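## Task

Get the blue foam block resting directly on the counter top, not stacked on any other item there. Every other block has to stay at its original spot without being rotated. The robot must not tip over or finish leaning, or the task fails. The block must stay put on its own at the end, not because the robot is still holding or propping it.

## Robot and tools

Robot: a Hello Robot Stretch 3 with a single arm. It has a two-wheeled base (0.33 m long, 0.34 m wide), a lift that slides up a mast, and a telescoping arm that reaches out to the robot's right. The gripper cannot move forward or back by itself; the base must drive to do that. The base turns in place about the point midway between its drive wheels, 0.05 m behind the front edge. With the arm pulled in and the wrist folded, the turning circle has radius 0.28 m. An unfolded, level gripper reaches beyond it. Loose objects may sometimes get nudged by outside forces.

Frames: the base frame has its origin on the floor between the drive wheels, x forward, y to the left, z up. hand_pose is reported in this frame, at the point where the closed fingertips meet. With all wrist joints at zero, that hand frame has x up, y pointing back along the arm toward the mast, and z toward the robot's rear. The odometry frame is where the base frame was when the scene began. base_odometry comes from wheel counts only, so wheel slip is counted as travel. Heading is in radians, positive to the left, -3.142 to 3.142.

execute_actions: argument actions is a list holding one action or none. An empty list only reports the state and images. An action may contain base, joints, or both, and optionally contact_limits. Its parts start at the same moment and may finish at different times. base takes exactly one command, an offset relative to the base's last reported position: {"translate_m": d}, metres, -1 to 1, positive forward; or {"rotate_rad": d}, radians, -3.2 to 3.2, positive counter-clockwise seen from above. The base has no sideways motion. joints is one object keyed by joint name, each value an absolute target: lift_m 0 to 1.1 (arm height on the mast); arm_m 0 to 0.52 (extension); wrist_yaw_rad -1.345 to 4.42 (0 along the arm, positive toward the front, 3.0 folded over the base); wrist_pitch_rad -1.57 to 0.451 (0 level, negative tips fingertips downward); wrist_roll_rad -2.911 to 2.911 (0 means fingers side by side, level); gripper_m -0.089 to 0.179 (larger is wider; the real fingertip gap is smaller by about 0.007 nearly closed and 0.025 fully open, and zero below 0.007); head_pan_rad -3.953 to 1.73 (0 forward, positive left, -1.57 faces along the arm); head_tilt_rad -1.53 to 0.419 (negative looks down). Done tolerances: ±0.004 for lift, arm and gripper, ±0.05 for pitch, ±0.02 for the others. contact_limits accepts only arm_m: a motor_effort percentage from 1 to 100 at which arm motion halts with contact_stop. Smaller is softer, but too small stops immediately; it also caps arm holding force until the next action. cameras is a list drawn from head_camera, nav_camera, wrist_camera, all; omit or all for every camera, [] for none. A bad key or value rejects the entire call with no motion. A joint or the base not named in an action may still be driving toward an earlier target. If a result reports a stop, any later motion calls in that same reply are skipped.

wait: seconds from 0 to 10; nothing new is commanded and it returns the same report. zoom_image: camera plus region [x0, y0, x1, y1] in pixels from the top-left, at most 504 by 504, on that camera's latest full image. finished_scene: scene, the current scene's number; it is final and reports success, so only call it once the block sits stably and the gripper has let go.

Results: base_status and joint_status tell how each motion ended. done for the base means the wheels turned the commanded amount, slip included. off_target means it stopped short and may still push. After contact_stop, time_out or torque_fault the old target is dropped; the arm or lift goes slack after a contact stop until commanded again, and a slack lift can sag under load or get pushed up when closing fingers on a surface. on_its_own covers uncommanded parts; held at there is the target, not the position. motor_effort is percent of maximum, positive toward larger joint values, with the peak in brackets; readings carry fixed offsets and noise. Effort outside its rest range suggests pushing or carrying. Positive wheel effort pushes forward. turned_by_wheels and turned_by_imu give rotation since the last report. base_tilt in degrees, forward and right positive, with a few degrees of fixed bias. lidar_m lists 12 distances, sector 1 straight ahead, counting counter-clockwise in 30-degree steps (4 left, 7 behind, 10 right), measured in a plane 0.17 m up, range 0.15 to 12 m, - for nothing; robot parts, clear objects and thin legs can be missed. wrist_depth_mm and head_depth_mm are 7 by 7 grids of median depth in mm (wrist 45 to 1000, head 280 to 4000; head image is sideways).

Cameras: head_camera and nav_camera move with head pan and tilt; wrist_camera rides on the gripper.

Speed: the base moves fast only when stowed (lift_m under 0.30, arm_m under 0.03, wrist_yaw_rad over 2.54); otherwise 0.10 m/s and 0.63 rad/s.

Gripping: command gripper_m below the block's width to grasp; lower squeezes harder but a stall guard eases force. Release by going at least 0.02 above the value where contact began. Neither status nor reading proves a grasp; check the images.

Cautions: fold or unfold the wrist only with lift_m in 0.32 to 0.95, wrist_pitch_rad -0.4 and roll near 0; once folded the lift may drop to 0.25. With wrist_yaw_rad below -0.4 keep pitch at -0.5 or lower. Pushing against something rigid with the gripper over about 0.45 m high can tip the robot, more so with higher contact limits or a repeated push. Do not drive while gripping or pressing on fixed objects. If snagged, reverse in small steps, retract the gripper if tilted, and lower the lift to about 0.2 if still tipped. Wrist servos shut off for 10 s after prolonged hard pushing. Avoid drops, slams, knocking other blocks, and hard pushes.

Each tool is called after "Emit:" as name(argument=value, ...), one argument or row to a line, values as JSON.

## Session

Emit:
execute_actions(
  actions=[],
)

Scene clock: 0.00 s.
base_odometry: x=+0.000 y=+0.000 heading=+0.000 (m, m, rad; odometry frame)
turned_by_wheels: +0.000 (rad since the last result)
turned_by_imu: +0.000 (rad since the last result)
base_tilt: forward=-1.2 right=-0.6 (deg)
lidar_m: 0.98 1.88 1.74 1.78 2.25 1.27 1.27 1.59 1.99 1.86 1.25 1.07
head_depth_mm: 1451 1443 1434 1431 1419 1406 1001 / 1519 1514 1503 1502 1494 1462 1001 / 1579 1595 1586 1572 1565 1534 1008 / 1663 1676 1669 1662 1655 1551 1009 / 1659 1781 1775 1760 1759 1737 1016 / 1665 1891 1878 1867 1862 1853 1021 / 1656 2014 2004 1989 1969 1969 1954
base_status: not commanded
joint_positions: lift_m=+0.497 arm_m=+0.002 wrist_yaw_rad=+2.860 wrist_pitch_rad=-0.485 wrist_roll_rad=+0.006 gripper_m=+0.037 head_pan_rad=+0.009 head_tilt_rad=+0.016
joint_status: not commanded
motor_effort: left_wheel=+0 right_wheel=+0 lift_m=+27 arm_m=+0 wrist_yaw_rad=+1 wrist_pitch_rad=+8 wrist_roll_rad=+0 gripper_m=+0 head_pan_rad=+0 head_tilt_rad=+2 (%)
hand_pose: x=+0.0386 y=+0.0597 z=+0.4950 quat_wxyz=(+0.265, +0.705, +0.071, +0.654) (m; base frame)
wrist_depth_mm: - - - - - - - / - - - - - - - / - - - - - - - / - - - - - - - / 892 - 891 850 880 837 828 / 756 745 - 743 - 713 719 / 656 652 648 642 646 632 624
pictures: head_camera (sideways: a quarter turn clockwise sets it upright), nav_camera (sideways: a quarter turn counterclockwise sets it upright), wrist_camera
Images, in order (width x height): head_camera 896x504, nav_camera 672x504, wrist_camera 644x364.

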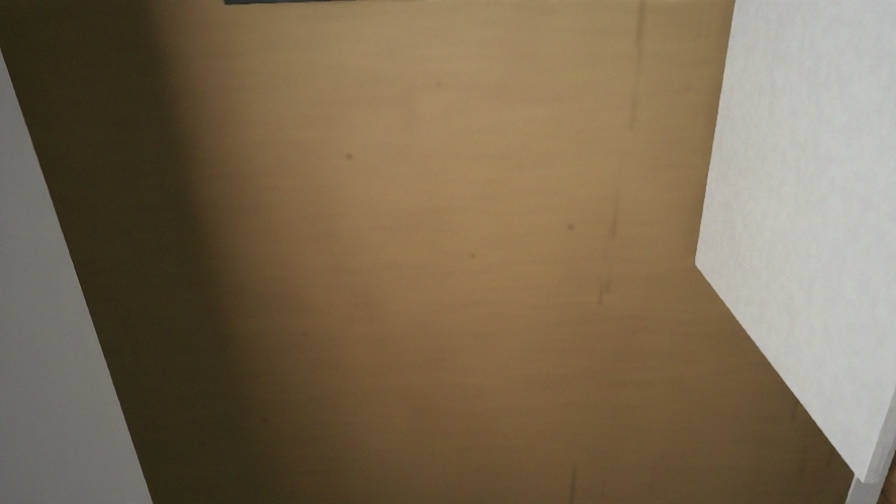

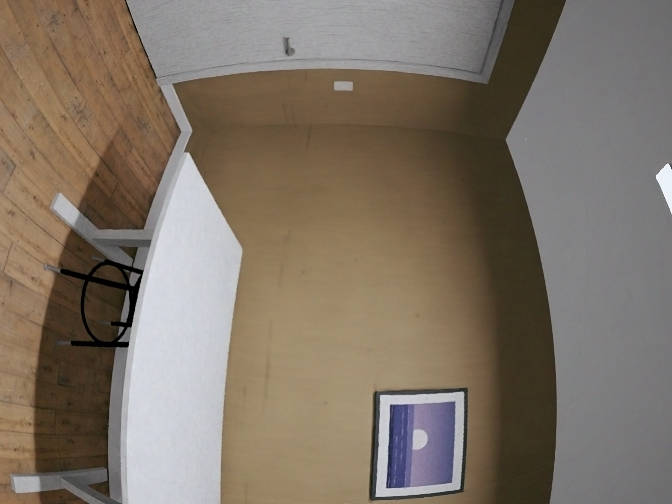

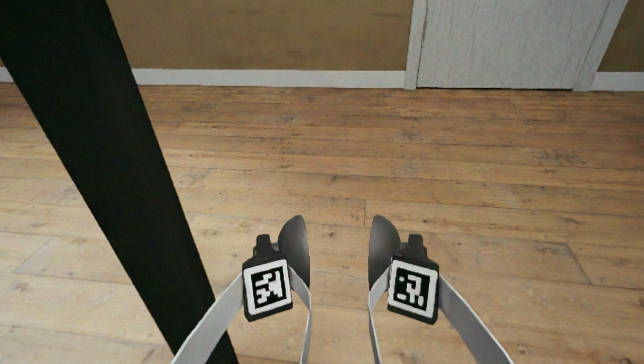

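Emit:
execute_actions(
  actions=[
    {"joints": {"head_pan_rad": -1.2, "head_tilt_rad": -0.5}},
  ],
  cameras=["head_camera", "nav_camera"],
)

Emit:
execute_actions(
  actions=[
    {"joints": {"head_pan_rad": -2.6, "head_tilt_rad": -0.5}},
  ],
  cameras=["head_camera", "nav_camera"],
)

Emit:
execute_actions(
  actions=[
    {"joints": {"head_pan_rad": -3.9, "head_tilt_rad": -0.5}},
  ],
  cameras=["head_camera", "nav_camera"],
)

Scene clock: 12.47 s.
base_odometry: x=+0.000 y=+0.000 heading=+0.000 (m, m, rad; odometry frame)
turned_by_wheels: +0.000 (rad since the last result)
turned_by_imu: +0.001 (rad since the last result)
base_tilt: forward=-1.1 right=-0.5 (deg)
lidar_m: 0.98 1.88 1.74 1.78 2.24 1.26 1.27 1.60 1.99 1.86 1.25 1.07
head_depth_mm: 1806 1916 2068 2239 1946 1525 1252 / 1958 2102 2291 2259 1969 1535 1256 / 1987 2169 2353 2060 1987 1542 1265 / 1809 1948 2115 2199 1988 1549 1270 / 1638 1754 1904 1267 1928 1524 1281 / 1508 1604 1721 1278 1463 1565 1279 / 1397 1481 1579 1296 993 1583 1292
base_status: not commanded
joint_positions: lift_m=+0.497 arm_m=+0.002 wrist_yaw_rad=+2.860 wrist_pitch_rad=-0.485 wrist_roll_rad=+0.006 gripper_m=+0.037 head_pan_rad=-1.193 head_tilt_rad=-0.493
joint_status: all done
motor_effort: left_wheel=+0(0) right_wheel=+0(0) lift_m=+27(27) arm_m=+0(0) wrist_yaw_rad=+1(1) wrist_pitch_rad=+8(8) wrist_roll_rad=+0(0) gripper_m=+0(0) head_pan_rad=-3(37) head_tilt_rad=-5(45) (%)
hand_pose: x=+0.0386 y=+0.0597 z=+0.4950 quat_wxyz=(+0.265, +0.705, +0.071, +0.654) (m; base frame)
wrist_depth_mm: - - - - - - - / - - - - - - - / - - - - - - - / - - - - - - - / 891 - 889 867 870 853 818 / 757 750 - 747 - 725 700 / 656 649 633 625 625 623 625
pictures: head_camera (sideways: a quarter turn clockwise sets it upright), nav_camera (sideways: a quarter turn counterclockwise sets it upright)
Images, in order (width x height): head_camera 896x504, nav_camera 672x504.

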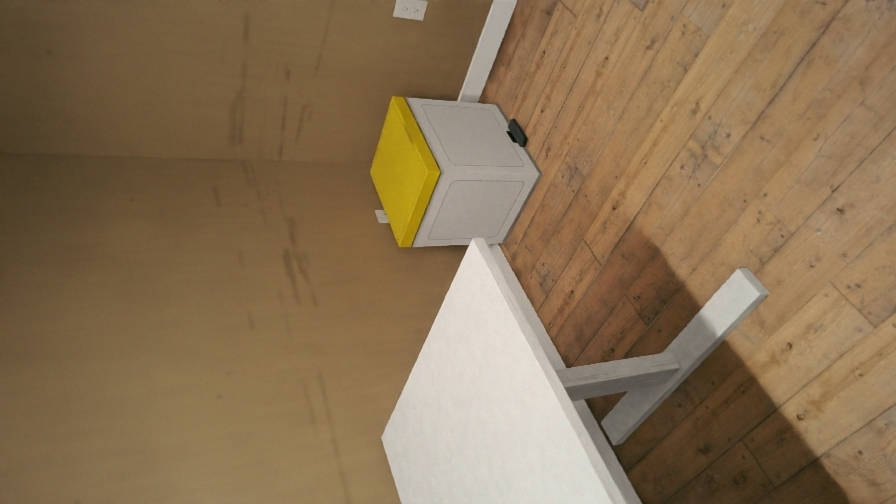

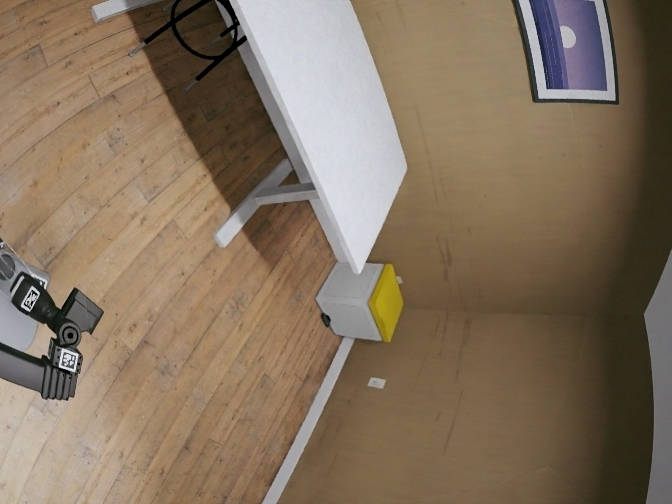

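Scene clock: 13.77 s.
base_odometry: x=+0.000 y=+0.000 heading=+0.000 (m, m, rad; odometry frame)
turned_by_wheels: +0.000 (rad since the last result)
turned_by_imu: +0.000 (rad since the last result)
base_tilt: forward=-1.3 right=-0.5 (deg)
lidar_m: 0.98 1.88 1.74 1.78 2.24 1.26 1.27 1.59 1.99 1.87 1.24 1.07
head_depth_mm: 2504 2760 1505 1572 1702 1531 1252 / 2309 2490 1686 1783 1879 1525 1258 / 2148 2307 1917 2083 1971 1541 1264 / 2007 2175 2205 2407 2000 1555 1267 / 1878 2026 2187 2381 2005 1558 1275 / 1763 1886 2035 2197 2015 1571 1285 / 1671 1763 1900 2051 2041 1570 1283
base_status: not commanded
joint_positions: lift_m=+0.497 arm_m=+0.002 wrist_yaw_rad=+2.860 wrist_pitch_rad=-0.485 wrist_roll_rad=+0.006 gripper_m=+0.037 head_pan_rad=-2.593 head_tilt_rad=-0.493
joint_status: all done
motor_effort: left_wheel=+0(0) right_wheel=+1(1) lift_m=+27(27) arm_m=+0(0) wrist_yaw_rad=+0(1) wrist_pitch_rad=+8(8) wrist_roll_rad=+0(0) gripper_m=+0(0) head_pan_rad=-3(37) head_tilt_rad=-5(5) (%)
hand_pose: x=+0.0386 y=+0.0597 z=+0.4950 quat_wxyz=(+0.265, +0.705, +0.071, +0.654) (m; base frame)
wrist_depth_mm: - - - - - - - / - - - - - - - / - - - - - - - / - - - - - - - / 915 - 883 872 893 830 841 / 773 744 - 739 - 709 700 / 663 646 643 641 631 624 623
pictures: head_camera (sideways: a quarter turn clockwise sets it upright), nav_camera (sideways: a quarter turn counterclockwise sets it upright)
Images, in order (width x height): head_camera 896x504, nav_camera 672x504.

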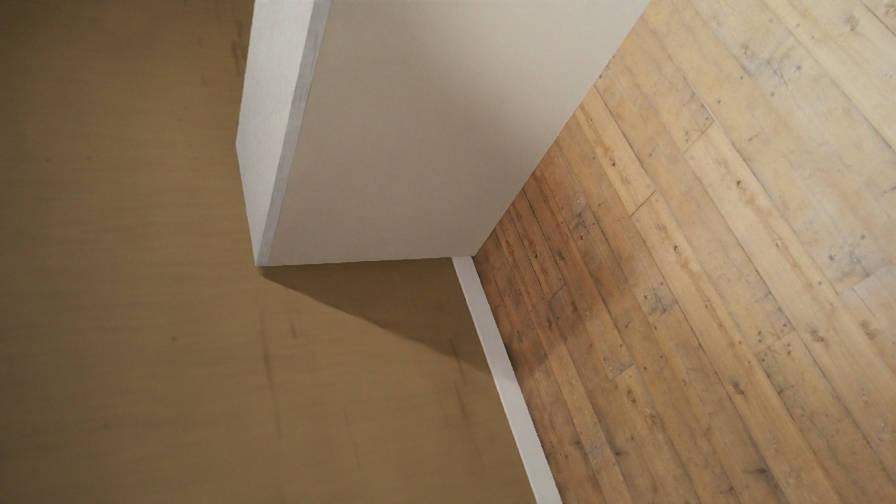

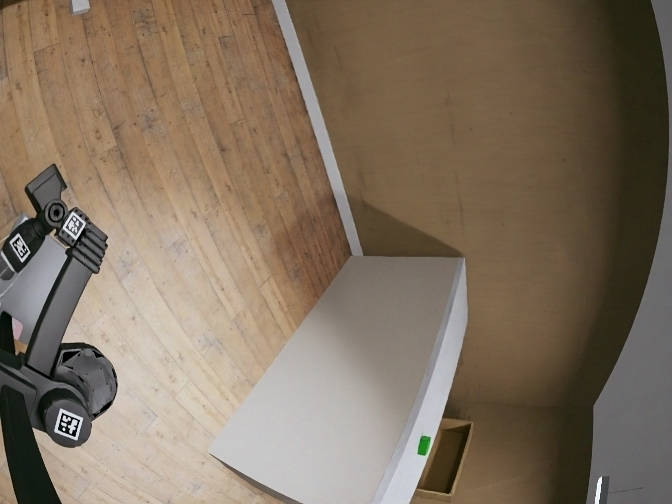

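Scene clock: 15.03 s.
base_odometry: x=+0.000 y=+0.000 heading=+0.000 (m, m, rad; odometry frame)
turned_by_wheels: +0.000 (rad since the last result)
turned_by_imu: +0.000 (rad since the last result)
base_tilt: forward=-1.2 right=-0.6 (deg)
lidar_m: 0.98 1.89 1.74 1.78 2.25 1.26 1.27 1.60 1.99 1.86 1.25 1.07
head_depth_mm: - - - - - - - / 2832 3064 3297 2817 1963 - - / 2882 3141 3421 2752 1979 1536 1266 / 2794 3012 3283 2765 1987 1546 1273 / 2696 2930 3164 2812 1993 1559 1273 / 2617 2836 3057 2850 2011 1557 1277 / 2534 2718 2947 2847 1759 1496 1289
base_status: not commanded
joint_positions: lift_m=+0.497 arm_m=+0.002 wrist_yaw_rad=+2.860 wrist_pitch_rad=-0.485 wrist_roll_rad=+0.006 gripper_m=+0.037 head_pan_rad=-3.893 head_tilt_rad=-0.493
joint_status: all done
motor_effort: left_wheel=+0(0) right_wheel=-1(0) lift_m=+28(27) arm_m=+0(0) wrist_yaw_rad=+0(0) wrist_pitch_rad=+7(7) wrist_roll_rad=+0(0) gripper_m=+0(0) head_pan_rad=-3(37) head_tilt_rad=-5(5) (%)
hand_pose: x=+0.0386 y=+0.0597 z=+0.4950 quat_wxyz=(+0.265, +0.705, +0.071, +0.654) (m; base frame)
wrist_depth_mm: - - - - - - - / - - - - - - - / - - - - - - - / - - - - - - - / 913 - 901 877 903 834 843 / 763 739 - 722 - 724 712 / 661 653 631 639 629 619 619
pictures: head_camera (sideways: a quarter turn clockwise sets it upright), nav_camera (sideways: a quarter turn counterclockwise sets it upright)
Images, in order (width x height): head_camera 896x504, nav_camera 672x504.

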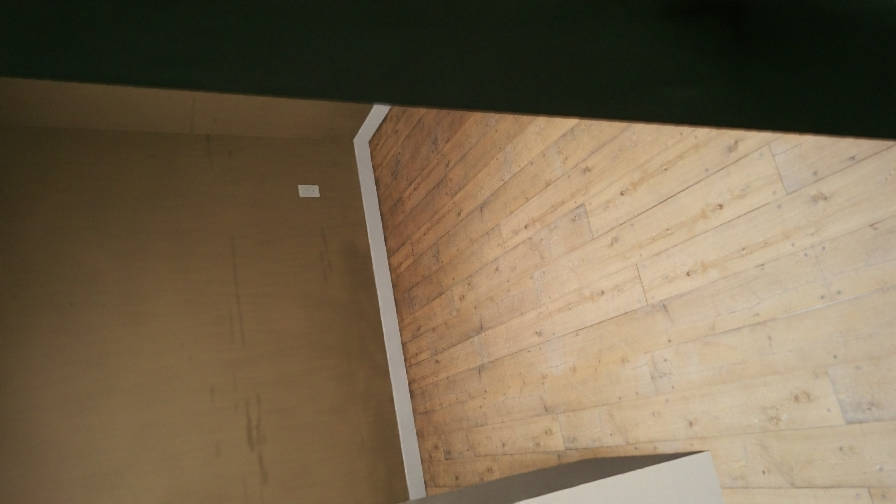

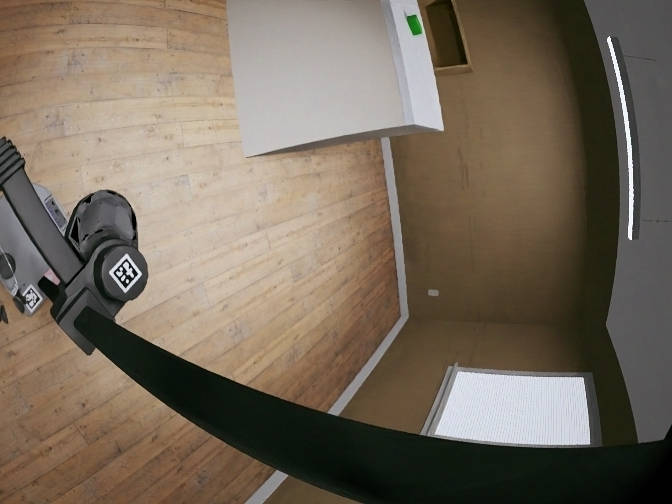

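Emit:
execute_actions(
  actions=[
    {"joints": {"head_pan_rad": -3.2, "head_tilt_rad": -0.2}},
  ],
  cameras=["head_camera", "nav_camera"],
)

Scene clock: 24.60 s.
base_odometry: x=+0.000 y=+0.000 heading=+0.000 (m, m, rad; odometry frame)
turned_by_wheels: +0.000 (rad since the last result)
turned_by_imu: +0.001 (rad since the last result)
base_tilt: forward=-1.1 right=-0.5 (deg)
lidar_m: 0.98 1.88 1.74 1.78 2.25 1.26 1.27 1.60 1.99 1.87 1.24 1.08
head_depth_mm: 2640 2761 2877 2968 2993 2112 1586 / 2660 2878 3003 2992 1287 1352 1410 / 2320 2974 3070 3067 1317 1374 1437 / 2461 3092 3249 3217 1378 1447 1499 / 2591 3262 3376 3247 1446 1522 1554 / 2567 3264 3325 3121 1524 1605 1627 / 2536 2784 2786 2209 1612 1693 1632
base_status: not commanded
joint_positions: lift_m=+0.497 arm_m=+0.002 wrist_yaw_rad=+2.860 wrist_pitch_rad=-0.485 wrist_roll_rad=+0.006 gripper_m=+0.037 head_pan_rad=-3.207 head_tilt_rad=-0.211
joint_status: all done
motor_effort: left_wheel=+0(0) right_wheel=+0(0) lift_m=+27(28) arm_m=+0(0) wrist_yaw_rad=+0(0) wrist_pitch_rad=+8(8) wrist_roll_rad=+0(0) gripper_m=+0(0) head_pan_rad=+4(37) head_tilt_rad=+7(38) (%)
hand_pose: x=+0.0386 y=+0.0597 z=+0.4950 quat_wxyz=(+0.265, +0.705, +0.071, +0.654) (m; base frame)
wrist_depth_mm: - - - - - - - / - - - - - - - / - - - - - - - / - - - - - - - / 912 - 888 871 883 833 854 / 770 755 - 737 - 712 701 / 679 653 642 636 621 627 622
pictures: head_camera (sideways: a quarter turn clockwise sets it upright), nav_camera (sideways: a quarter turn counterclockwise sets it upright)
Images, in order (width x height): head_camera 896x504, nav_camera 672x504.

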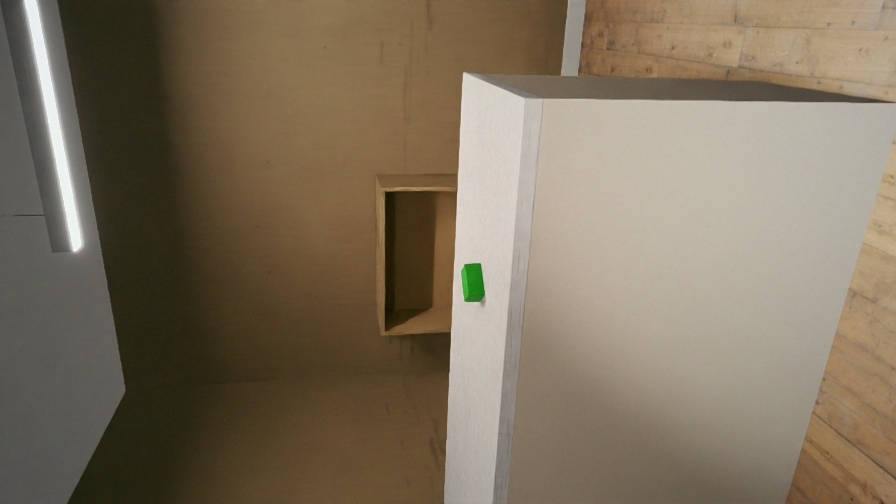

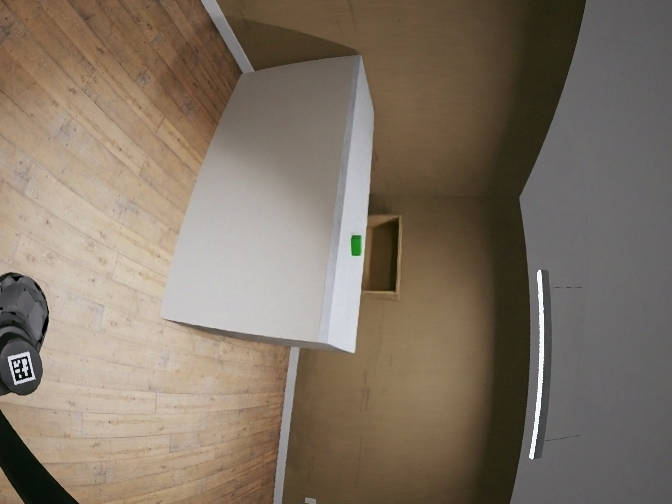

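Emit:
execute_actions(
  actions=[
    {"base": {"rotate_rad": -0.68}, "joints": {"lift_m": 0.27, "head_pan_rad": -3.0, "head_tilt_rad": -0.5}},
  ],
  cameras=["nav_camera"],
)

Emit:
execute_actions(
  actions=[
    {"base": {"translate_m": -1.0}},
  ],
  cameras=["nav_camera"],
)

Scene clock: 50.63 s.
base_odometry: x=+0.000 y=+0.000 heading=-0.680 (m, m, rad; odometry frame)
turned_by_wheels: -0.680 (rad since the last result)
turned_by_imu: -0.672 (rad since the last result)
base_tilt: forward=-1.3 right=-0.6 (deg)
lidar_m: 1.25 0.98 1.27 1.74 1.76 2.03 3.17 1.26 1.44 1.99 1.99 1.82
head_depth_mm: 2737 2985 3301 2706 1954 1528 1252 / 2725 2940 3233 2741 1957 1529 1259 / 2693 2915 3194 2788 1977 1540 1268 / 2673 2887 3171 2762 1993 1548 1268 / 2632 2841 3113 2820 1939 1554 1274 / 2581 2800 1652 1349 1474 1563 1279 / 2566 2758 1494 1297 1450 1540 1292
base_status: done
joint_positions: lift_m=+0.270 arm_m=+0.002 wrist_yaw_rad=+2.860 wrist_pitch_rad=-0.486 wrist_roll_rad=+0.006 gripper_m=+0.037 head_pan_rad=-3.007 head_tilt_rad=-0.493
joint_status: all done
motor_effort: left_wheel=+4(10) right_wheel=-2(3) lift_m=+22(25) arm_m=+0(0) wrist_yaw_rad=+1(0) wrist_pitch_rad=+8(8) wrist_roll_rad=+0(0) gripper_m=+0(0) head_pan_rad=+4(20) head_tilt_rad=-4(35) (%)
hand_pose: x=+0.0386 y=+0.0596 z=+0.2680 quat_wxyz=(+0.265, +0.705, +0.072, +0.654) (m; base frame)
wrist_depth_mm: - - - - - - - / - - - - - - - / 925 930 890 878 850 829 811 / 716 - 675 673 672 653 643 / 580 - 573 551 562 538 529 / 485 494 - 467 - 455 455 / - - - 404 403 397 393
pictures: nav_camera (sideways: a quarter turn counterclockwise sets it upright)
Images, in order (width x height): nav_camera 672x504.

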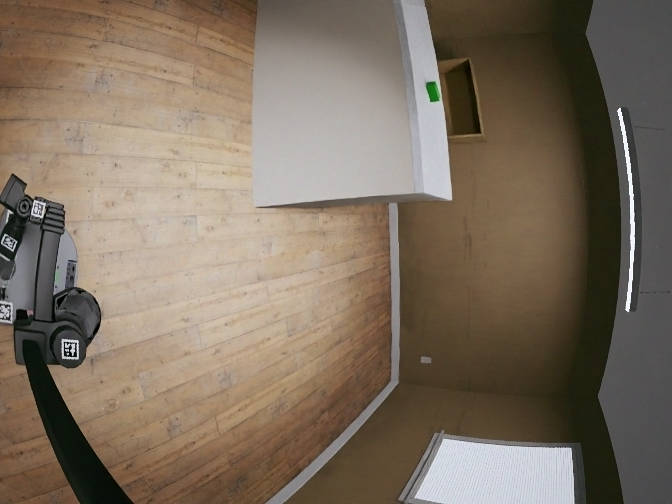

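Scene clock: 55.63 s.
base_odometry: x=-0.778 y=+0.629 heading=-0.680 (m, m, rad; odometry frame)
turned_by_wheels: +0.000 (rad since the last result)
turned_by_imu: -0.003 (rad since the last result)
base_tilt: forward=-1.4 right=-0.6 (deg)
lidar_m: 2.04 2.09 1.74 1.49 1.49 1.71 2.23 0.88 0.52 0.58 2.26 2.59
head_depth_mm: 1951 2111 2320 2488 1942 1528 1250 / 1915 2081 2282 2444 1949 1533 1259 / 1896 2047 2235 2452 1973 1545 1258 / 1871 2022 2219 2409 1987 1542 1268 / 1844 2005 2175 2372 2023 1562 1274 / 1816 1965 2153 2371 2017 1569 1278 / 1803 1937 2110 2325 2031 1583 1286
base_status: done
joint_positions: lift_m=+0.270 arm_m=+0.002 wrist_yaw_rad=+2.860 wrist_pitch_rad=-0.486 wrist_roll_rad=+0.006 gripper_m=+0.037 head_pan_rad=-3.007 head_tilt_rad=-0.495
joint_status: not commanded
motor_effort: left_wheel=+4(11) right_wheel=-3(7) lift_m=+22(22) arm_m=+0(0) wrist_yaw_rad=+0(1) wrist_pitch_rad=+8(8) wrist_roll_rad=+0(0) gripper_m=+0(0) head_pan_rad=+3(3) head_tilt_rad=-4(5) (%)
hand_pose: x=+0.0386 y=+0.0596 z=+0.2680 quat_wxyz=(+0.265, +0.705, +0.072, +0.654) (m; base frame)
wrist_depth_mm: - - - - - - - / - - - - - - - / 929 952 901 847 862 844 813 / 730 - 684 682 677 655 645 / 578 - 562 547 562 532 531 / 484 491 - 467 - 455 454 / - - - 403 398 398 389
pictures: nav_camera (sideways: a quarter turn counterclockwise sets it upright)
Images, in order (width x height): nav_camera 672x504.

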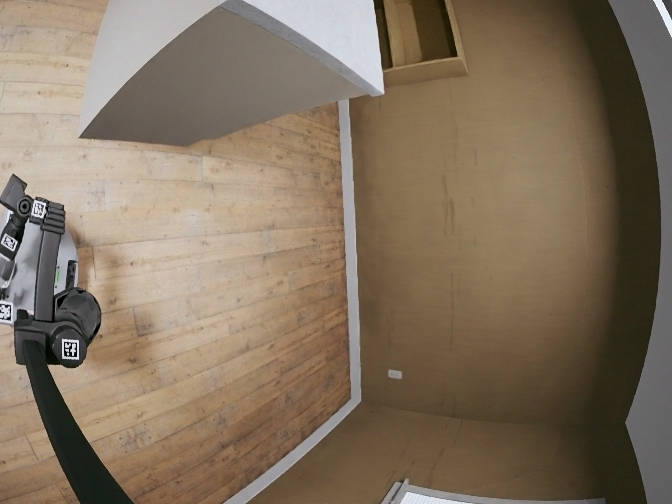

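Emit:
execute_actions(
  actions=[
    {"base": {"translate_m": -1.0}, "joints": {"head_pan_rad": -1.9, "head_tilt_rad": -0.45}},
  ],
  cameras=["head_camera", "nav_camera"],
)

Scene clock: 64.83 s.
base_odometry: x=-1.556 y=+1.257 heading=-0.680 (m, m, rad; odometry frame)
turned_by_wheels: +0.000 (rad since the last result)
turned_by_imu: -0.002 (rad since the last result)
base_tilt: forward=-1.2 right=-0.6 (deg)
lidar_m: 3.19 2.49 1.42 1.22 1.22 1.39 1.27 1.27 1.46 2.32 0.71 0.81
head_depth_mm: 1304 1386 1476 1571 1676 1565 1278 / 1454 1543 1659 1792 1890 1581 1285 / 1630 1755 1683 1850 1986 1596 1295 / 1865 1980 2147 2330 2012 1602 1300 / 2162 2364 2277 2495 2089 1608 1308 / 2261 2388 2562 2710 2124 1628 1309 / 2130 2263 2395 2554 2133 1636 1313
base_status: done
joint_positions: lift_m=+0.270 arm_m=+0.002 wrist_yaw_rad=+2.860 wrist_pitch_rad=-0.486 wrist_roll_rad=+0.006 gripper_m=+0.037 head_pan_rad=-1.907 head_tilt_rad=-0.458
joint_status: all done
motor_effort: left_wheel=+4(10) right_wheel=-1(6) lift_m=+22(22) arm_m=+0(0) wrist_yaw_rad=+1(1) wrist_pitch_rad=+8(8) wrist_roll_rad=+0(0) gripper_m=+0(0) head_pan_rad=+3(37) head_tilt_rad=+5(15) (%)
hand_pose: x=+0.0386 y=+0.0596 z=+0.2680 quat_wxyz=(+0.265, +0.705, +0.072, +0.654) (m; base frame)
wrist_depth_mm: - - - - - - - / - - - - - - - / 926 921 900 881 873 830 845 / 723 - 700 679 668 653 641 / 577 - 568 558 566 534 532 / 488 487 - 468 - 459 458 / - - - 406 402 401 397
pictures: head_camera (sideways: a quarter turn clockwise sets it upright), nav_camera (sideways: a quarter turn counterclockwise sets it upright)
Images, in order (width x height): head_camera 896x504, nav_camera 672x504.

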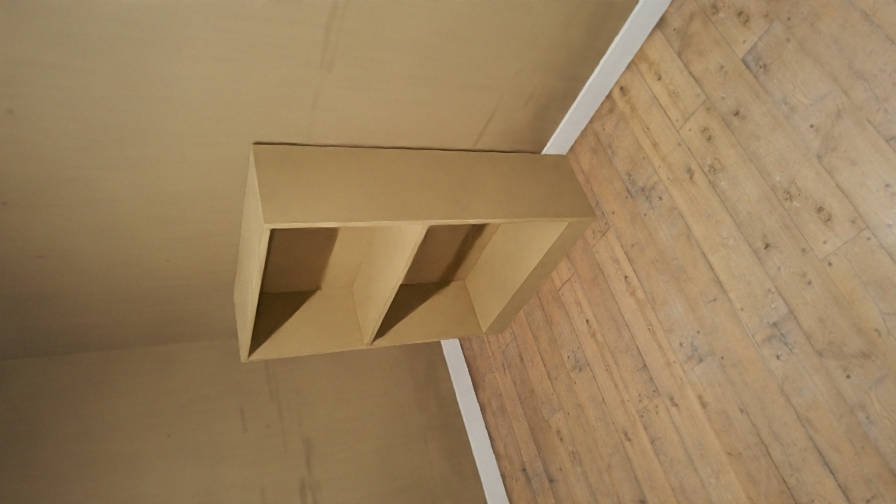

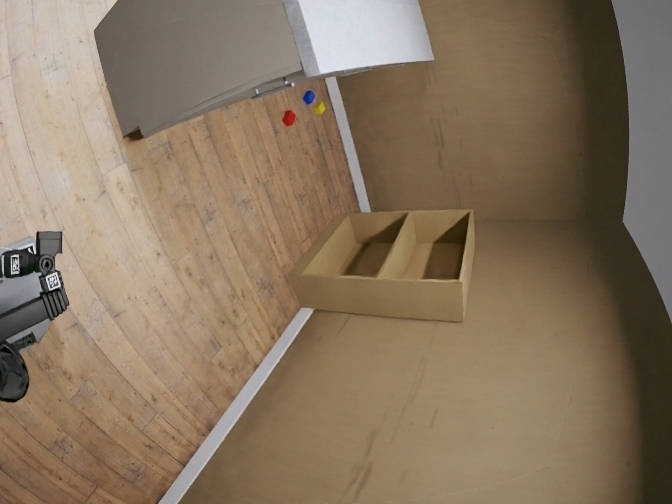

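Emit:
execute_actions(
  actions=[
    {"joints": {"head_pan_rad": -1.4, "head_tilt_rad": -0.55}},
  ],
  cameras=["head_camera", "nav_camera"],
)

Scene clock: 78.90 s.
base_odometry: x=-1.556 y=+1.257 heading=-0.680 (m, m, rad; odometry frame)
turned_by_wheels: +0.000 (rad since the last result)
turned_by_imu: +0.001 (rad since the last result)
base_tilt: forward=-1.2 right=-0.5 (deg)
lidar_m: 3.21 2.49 1.43 1.22 1.21 1.39 1.27 1.28 1.46 2.32 0.71 0.80
head_depth_mm: 2169 2332 2312 2335 1843 1463 1210 / 2149 2358 2599 2501 1851 1475 1220 / 2115 2321 2559 2516 1866 1475 1227 / 2101 2291 2535 2546 1879 1495 1235 / 2084 2250 2397 1728 1215 1048 1169 / 2064 2185 1235 782 833 959 1125 / 2042 2178 1254 788 821 944 1101
base_status: not commanded
joint_positions: lift_m=+0.270 arm_m=+0.002 wrist_yaw_rad=+2.860 wrist_pitch_rad=-0.486 wrist_roll_rad=+0.006 gripper_m=+0.037 head_pan_rad=-1.407 head_tilt_rad=-0.543
joint_status: all done
motor_effort: left_wheel=+4(4) right_wheel=-2(2) lift_m=+22(22) arm_m=+0(0) wrist_yaw_rad=+1(1) wrist_pitch_rad=+8(8) wrist_roll_rad=+0(0) gripper_m=+0(0) head_pan_rad=+3(31) head_tilt_rad=-5(20) (%)
hand_pose: x=+0.0386 y=+0.0596 z=+0.2680 quat_wxyz=(+0.265, +0.705, +0.072, +0.654) (m; base frame)
wrist_depth_mm: - - - - - - - / - - - - - - - / 922 944 887 878 858 843 818 / 707 - 692 672 677 658 647 / 580 - 565 559 569 538 531 / 483 496 - 473 - 455 447 / - - - 405 404 398 400
pictures: head_camera (sideways: a quarter turn clockwise sets it upright), nav_camera (sideways: a quarter turn counterclockwise sets it upright)
Images, in order (width x height): head_camera 896x504, nav_camera 672x504.

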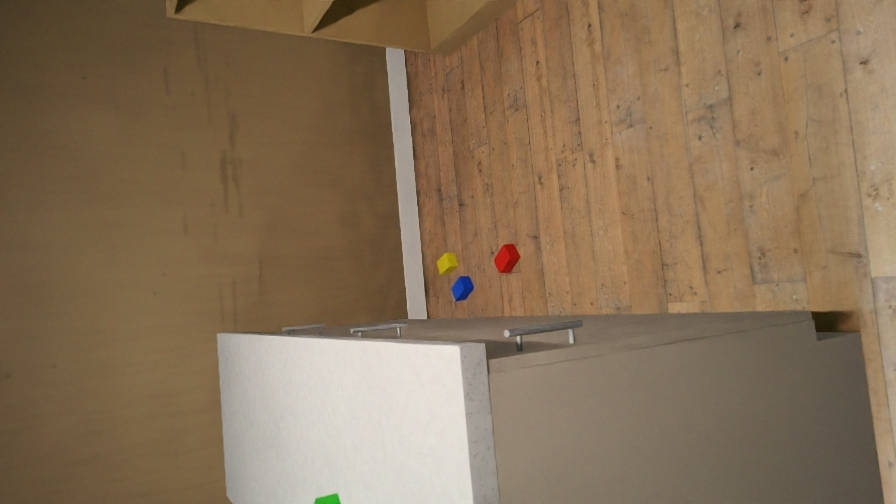

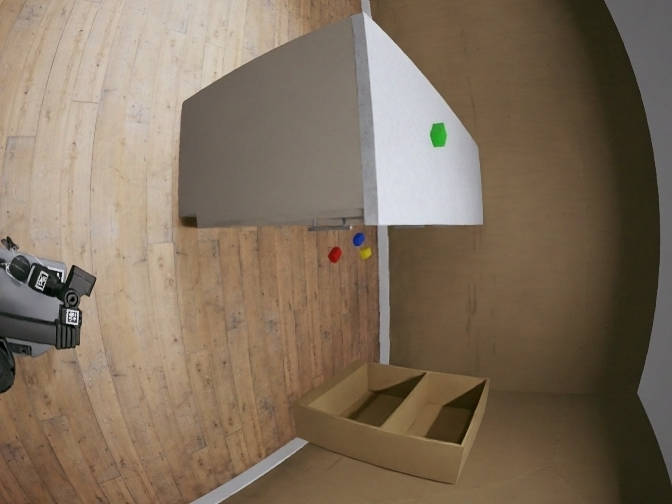

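Emit:
zoom_image(
  camera="head_camera",
  region=[380, 180, 600, 360],
)

Region (380, 180, 600, 360) of head_camera's 896x504 image, scaled by 2.291, with more detail than that image has; it fills the top 412 rows of this view, and the rest is white.

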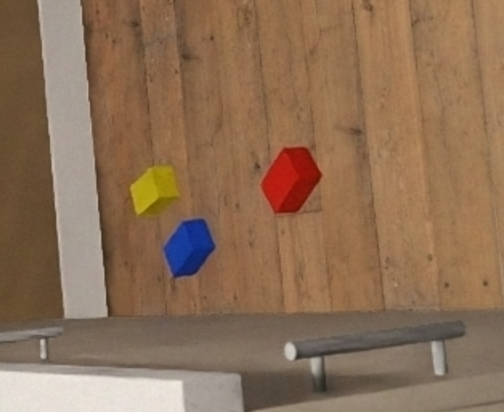

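Emit:
execute_actions(
  actions=[
    {"base": {"translate_m": -0.3}},
  ],
  cameras=[],
)

Emit:
execute_actions(
  actions=[
    {"base": {"rotate_rad": 1.68}, "joints": {"head_pan_rad": -2.9, "head_tilt_rad": -0.6}},
  ],
  cameras=["head_camera", "nav_camera"],
)

Emit:
execute_actions(
  actions=[
    {"base": {"translate_m": -1.0}, "joints": {"head_pan_rad": -2.8, "head_tilt_rad": -0.8}},
  ],
  cameras=["head_camera", "nav_camera"],
)

Scene clock: 132.67 s.
base_odometry: x=-1.789 y=+1.446 heading=-0.679 (m, m, rad; odometry frame)
turned_by_wheels: +0.000 (rad since the last result)
turned_by_imu: +0.000 (rad since the last result)
base_tilt: forward=-1.2 right=-0.5 (deg)
lidar_m: 3.30 2.37 1.33 1.13 1.13 1.16 0.99 0.99 1.13 1.58 0.88 0.90
head_depth_mm: 2056 1983 1893 1738 1778 1465 1216 / 2212 2339 2305 2372 1854 1472 1223 / 2191 2409 2647 2531 1865 1478 1227 / 2158 2373 2619 2532 1881 1488 1231 / 2144 2343 2595 2579 1888 1499 1240 / 2149 2287 2475 2265 1836 1508 1248 / 2102 2237 1513 1329 1252 1176 1218
base_status: done
joint_positions: lift_m=+0.270 arm_m=+0.002 wrist_yaw_rad=+2.860 wrist_pitch_rad=-0.486 wrist_roll_rad=+0.006 gripper_m=+0.037 head_pan_rad=-1.407 head_tilt_rad=-0.543
joint_status: not commanded
motor_effort: left_wheel=+4(10) right_wheel=-2(7) lift_m=+22(22) arm_m=+0(0) wrist_yaw_rad=+1(0) wrist_pitch_rad=+8(8) wrist_roll_rad=+0(0) gripper_m=+1(0) head_pan_rad=+3(3) head_tilt_rad=-5(5) (%)
hand_pose: x=+0.0386 y=+0.0596 z=+0.2679 quat_wxyz=(+0.265, +0.705, +0.072, +0.654) (m; base frame)
wrist_depth_mm: - 942 - - - - - / - - - - - - - / 880 930 894 867 857 838 808 / 707 - 704 686 668 654 644 / 571 - 561 549 560 536 532 / 489 496 - 472 - 457 454 / - - - 404 402 396 395
pictures: none
No camera images: the call's "cameras" was empty. Leave "cameras" out to get every camera's image.

Scene clock: 135.10 s.
base_odometry: x=-1.789 y=+1.446 heading=+1.000 (m, m, rad; odometry frame)
turned_by_wheels: +1.680 (rad since the last result)
turned_by_imu: +1.661 (rad since the last result)
base_tilt: forward=-1.2 right=-0.5 (deg)
lidar_m: 1.13 1.13 1.10 0.99 0.99 1.20 2.21 0.87 0.95 3.13 2.02 1.26
head_depth_mm: 2121 2328 2552 2282 1741 1408 1187 / 2142 2351 2611 2284 1758 1414 1190 / 2157 2370 2667 2324 1762 1425 1192 / 2170 2388 2673 2346 1779 1431 1203 / 2183 2308 1802 1813 1680 1441 1206 / 2199 2068 1240 1156 1156 1304 1213 / 2218 2140 1081 937 1070 1274 1217
base_status: done
joint_positions: lift_m=+0.270 arm_m=+0.002 wrist_yaw_rad=+2.860 wrist_pitch_rad=-0.486 wrist_roll_rad=+0.006 gripper_m=+0.037 head_pan_rad=-2.893 head_tilt_rad=-0.593
joint_status: all done
motor_effort: left_wheel=-3(11) right_wheel=+2(6) lift_m=+22(22) arm_m=-1(1) wrist_yaw_rad=+0(0) wrist_pitch_rad=+8(8) wrist_roll_rad=+0(0) gripper_m=+0(0) head_pan_rad=-3(38) head_tilt_rad=-5(15) (%)
hand_pose: x=+0.0386 y=+0.0596 z=+0.2679 quat_wxyz=(+0.265, +0.705, +0.072, +0.654) (m; base frame)
wrist_depth_mm: - 825 901 - - - 938 / - 911 - - - - 921 / 832 920 903 871 854 833 817 / 718 - 688 682 666 655 650 / 581 - 567 557 555 539 532 / 480 496 - 476 - 459 456 / - - - 406 399 399 397
pictures: head_camera (sideways: a quarter turn clockwise sets it upright), nav_camera (sideways: a quarter turn counterclockwise sets it upright)
Images, in order (width x height): head_camera 896x504, nav_camera 672x504.

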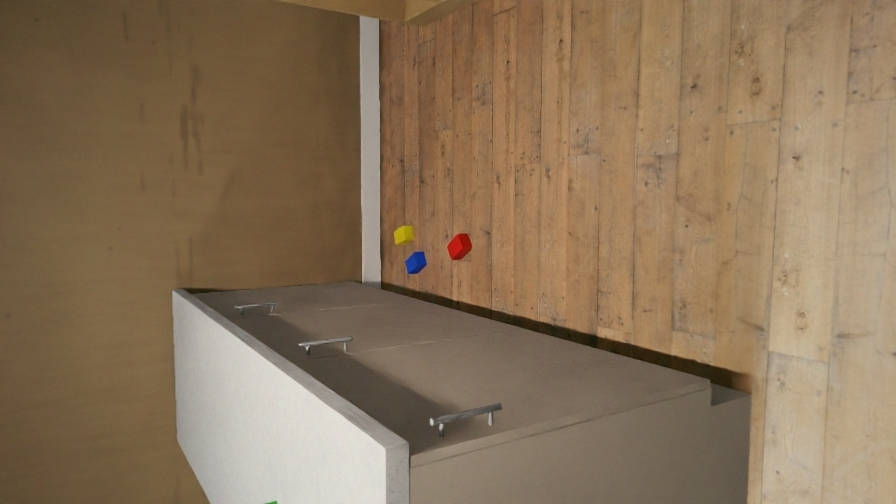

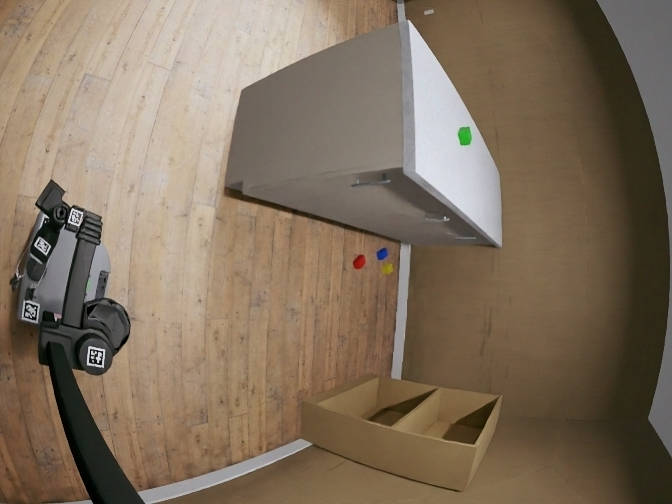

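Scene clock: 140.10 s.
base_odometry: x=-2.329 y=+0.604 heading=+1.000 (m, m, rad; odometry frame)
turned_by_wheels: +0.000 (rad since the last result)
turned_by_imu: -0.004 (rad since the last result)
base_tilt: forward=-1.2 right=-0.6 (deg)
lidar_m: 2.10 1.44 0.90 0.80 0.78 0.67 1.31 1.01 0.63 0.56 0.56 2.35
head_depth_mm: 1349 1528 1766 1773 1470 1256 1099 / 1369 1550 1794 1794 1477 1262 1130 / 1387 1581 1839 1795 1481 1272 1125 / 1408 1597 1872 1814 1498 1274 1115 / 1428 1630 1870 1835 1506 1282 1119 / 1411 1391 1443 1499 1477 1289 1124 / 1419 1096 1110 1141 1178 1241 1132
base_status: done
joint_positions: lift_m=+0.270 arm_m=+0.002 wrist_yaw_rad=+2.860 wrist_pitch_rad=-0.486 wrist_roll_rad=+0.006 gripper_m=+0.037 head_pan_rad=-2.807 head_tilt_rad=-0.790
joint_status: all done
motor_effort: left_wheel=-3(15) right_wheel=+1(5) lift_m=+22(22) arm_m=+0(0) wrist_yaw_rad=+1(0) wrist_pitch_rad=+8(8) wrist_roll_rad=+0(0) gripper_m=+0(0) head_pan_rad=+3(15) head_tilt_rad=-6(30) (%)
hand_pose: x=+0.0386 y=+0.0596 z=+0.2679 quat_wxyz=(+0.265, +0.705, +0.072, +0.654) (m; base frame)
wrist_depth_mm: - 686 750 833 954 - - / - 749 820 928 - - - / 692 790 840 877 846 826 817 / 703 - 686 679 660 658 637 / 575 - 562 556 562 544 532 / 487 493 - 470 - 459 450 / - - - 407 403 400 395
pictures: head_camera (sideways: a quarter turn clockwise sets it upright), nav_camera (sideways: a quarter turn counterclockwise sets it upright)
Images, in order (width x height): head_camera 896x504, nav_camera 672x504.

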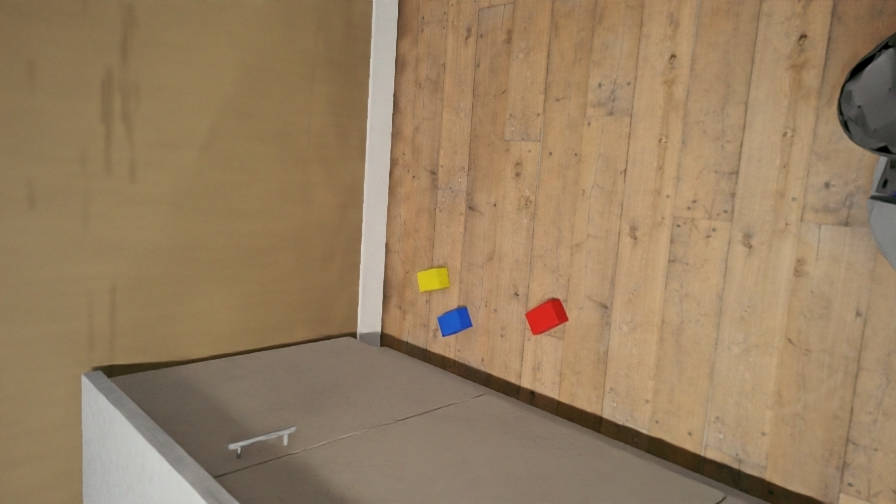

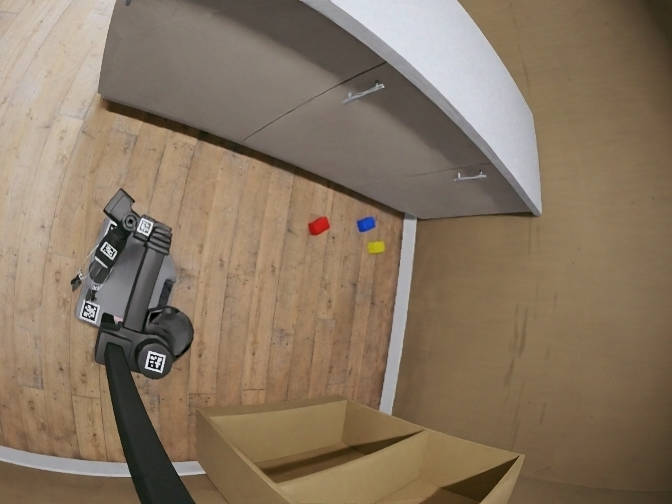

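Emit:
execute_actions(
  actions=[
    {"base": {"translate_m": -1.0}, "joints": {"head_pan_rad": -1.8, "head_tilt_rad": -1.1}},
  ],
  cameras=["head_camera", "nav_camera"],
)

Scene clock: 164.87 s.
base_odometry: x=-2.869 y=-0.238 heading=+1.000 (m, m, rad; odometry frame)
turned_by_wheels: +0.000 (rad since the last result)
turned_by_imu: -0.003 (rad since the last result)
base_tilt: forward=-1.3 right=-0.6 (deg)
lidar_m: 3.06 0.61 0.63 0.57 0.43 0.38 0.67 0.67 0.81 0.75 0.76 0.91
head_depth_mm: 885 1008 1152 1321 1264 1153 - / 858 1073 1350 1418 1270 1193 - / 810 986 1266 1431 1288 - - / 766 924 1161 1423 1290 1159 1073 / 729 867 1075 1407 1293 1177 1076 / 689 816 1008 1383 1307 1181 1079 / 669 776 936 1186 1317 1187 1088
base_status: done
joint_positions: lift_m=+0.270 arm_m=+0.002 wrist_yaw_rad=+2.860 wrist_pitch_rad=-0.486 wrist_roll_rad=+0.006 gripper_m=+0.037 head_pan_rad=-1.806 head_tilt_rad=-1.086
joint_status: all done
motor_effort: left_wheel=-2(14) right_wheel=+2(2) lift_m=+22(23) arm_m=+0(0) wrist_yaw_rad=+1(1) wrist_pitch_rad=+8(8) wrist_roll_rad=+0(0) gripper_m=+0(0) head_pan_rad=+2(38) head_tilt_rad=-9(39) (%)
hand_pose: x=+0.0386 y=+0.0596 z=+0.2679 quat_wxyz=(+0.265, +0.705, +0.072, +0.654) (m; base frame)
wrist_depth_mm: - 506 556 619 667 561 - / - 544 600 675 735 622 - / 510 596 626 647 631 743 823 / 508 - 519 514 567 647 658 / 435 - 451 528 572 542 535 / 379 406 - 473 - 467 449 / - - - 407 402 402 396
pictures: head_camera (sideways: a quarter turn clockwise sets it upright), nav_camera (sideways: a quarter turn counterclockwise sets it upright)
Images, in order (width x height): head_camera 896x504, nav_camera 672x504.

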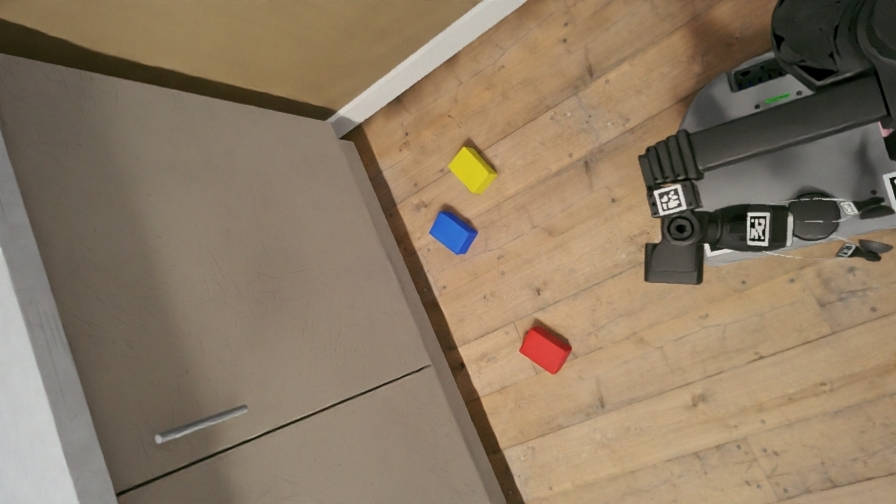

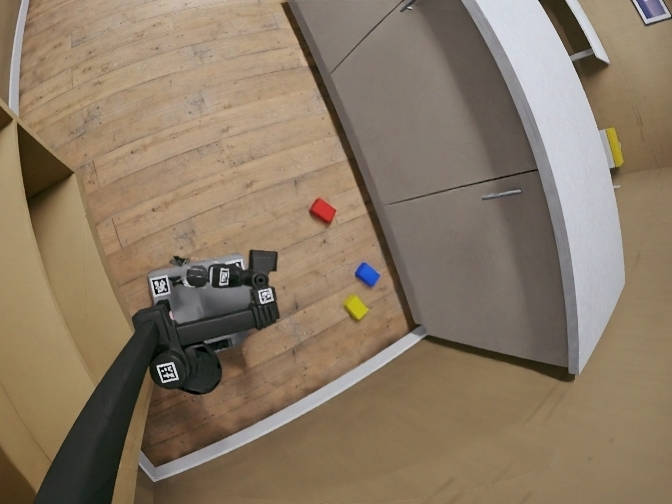

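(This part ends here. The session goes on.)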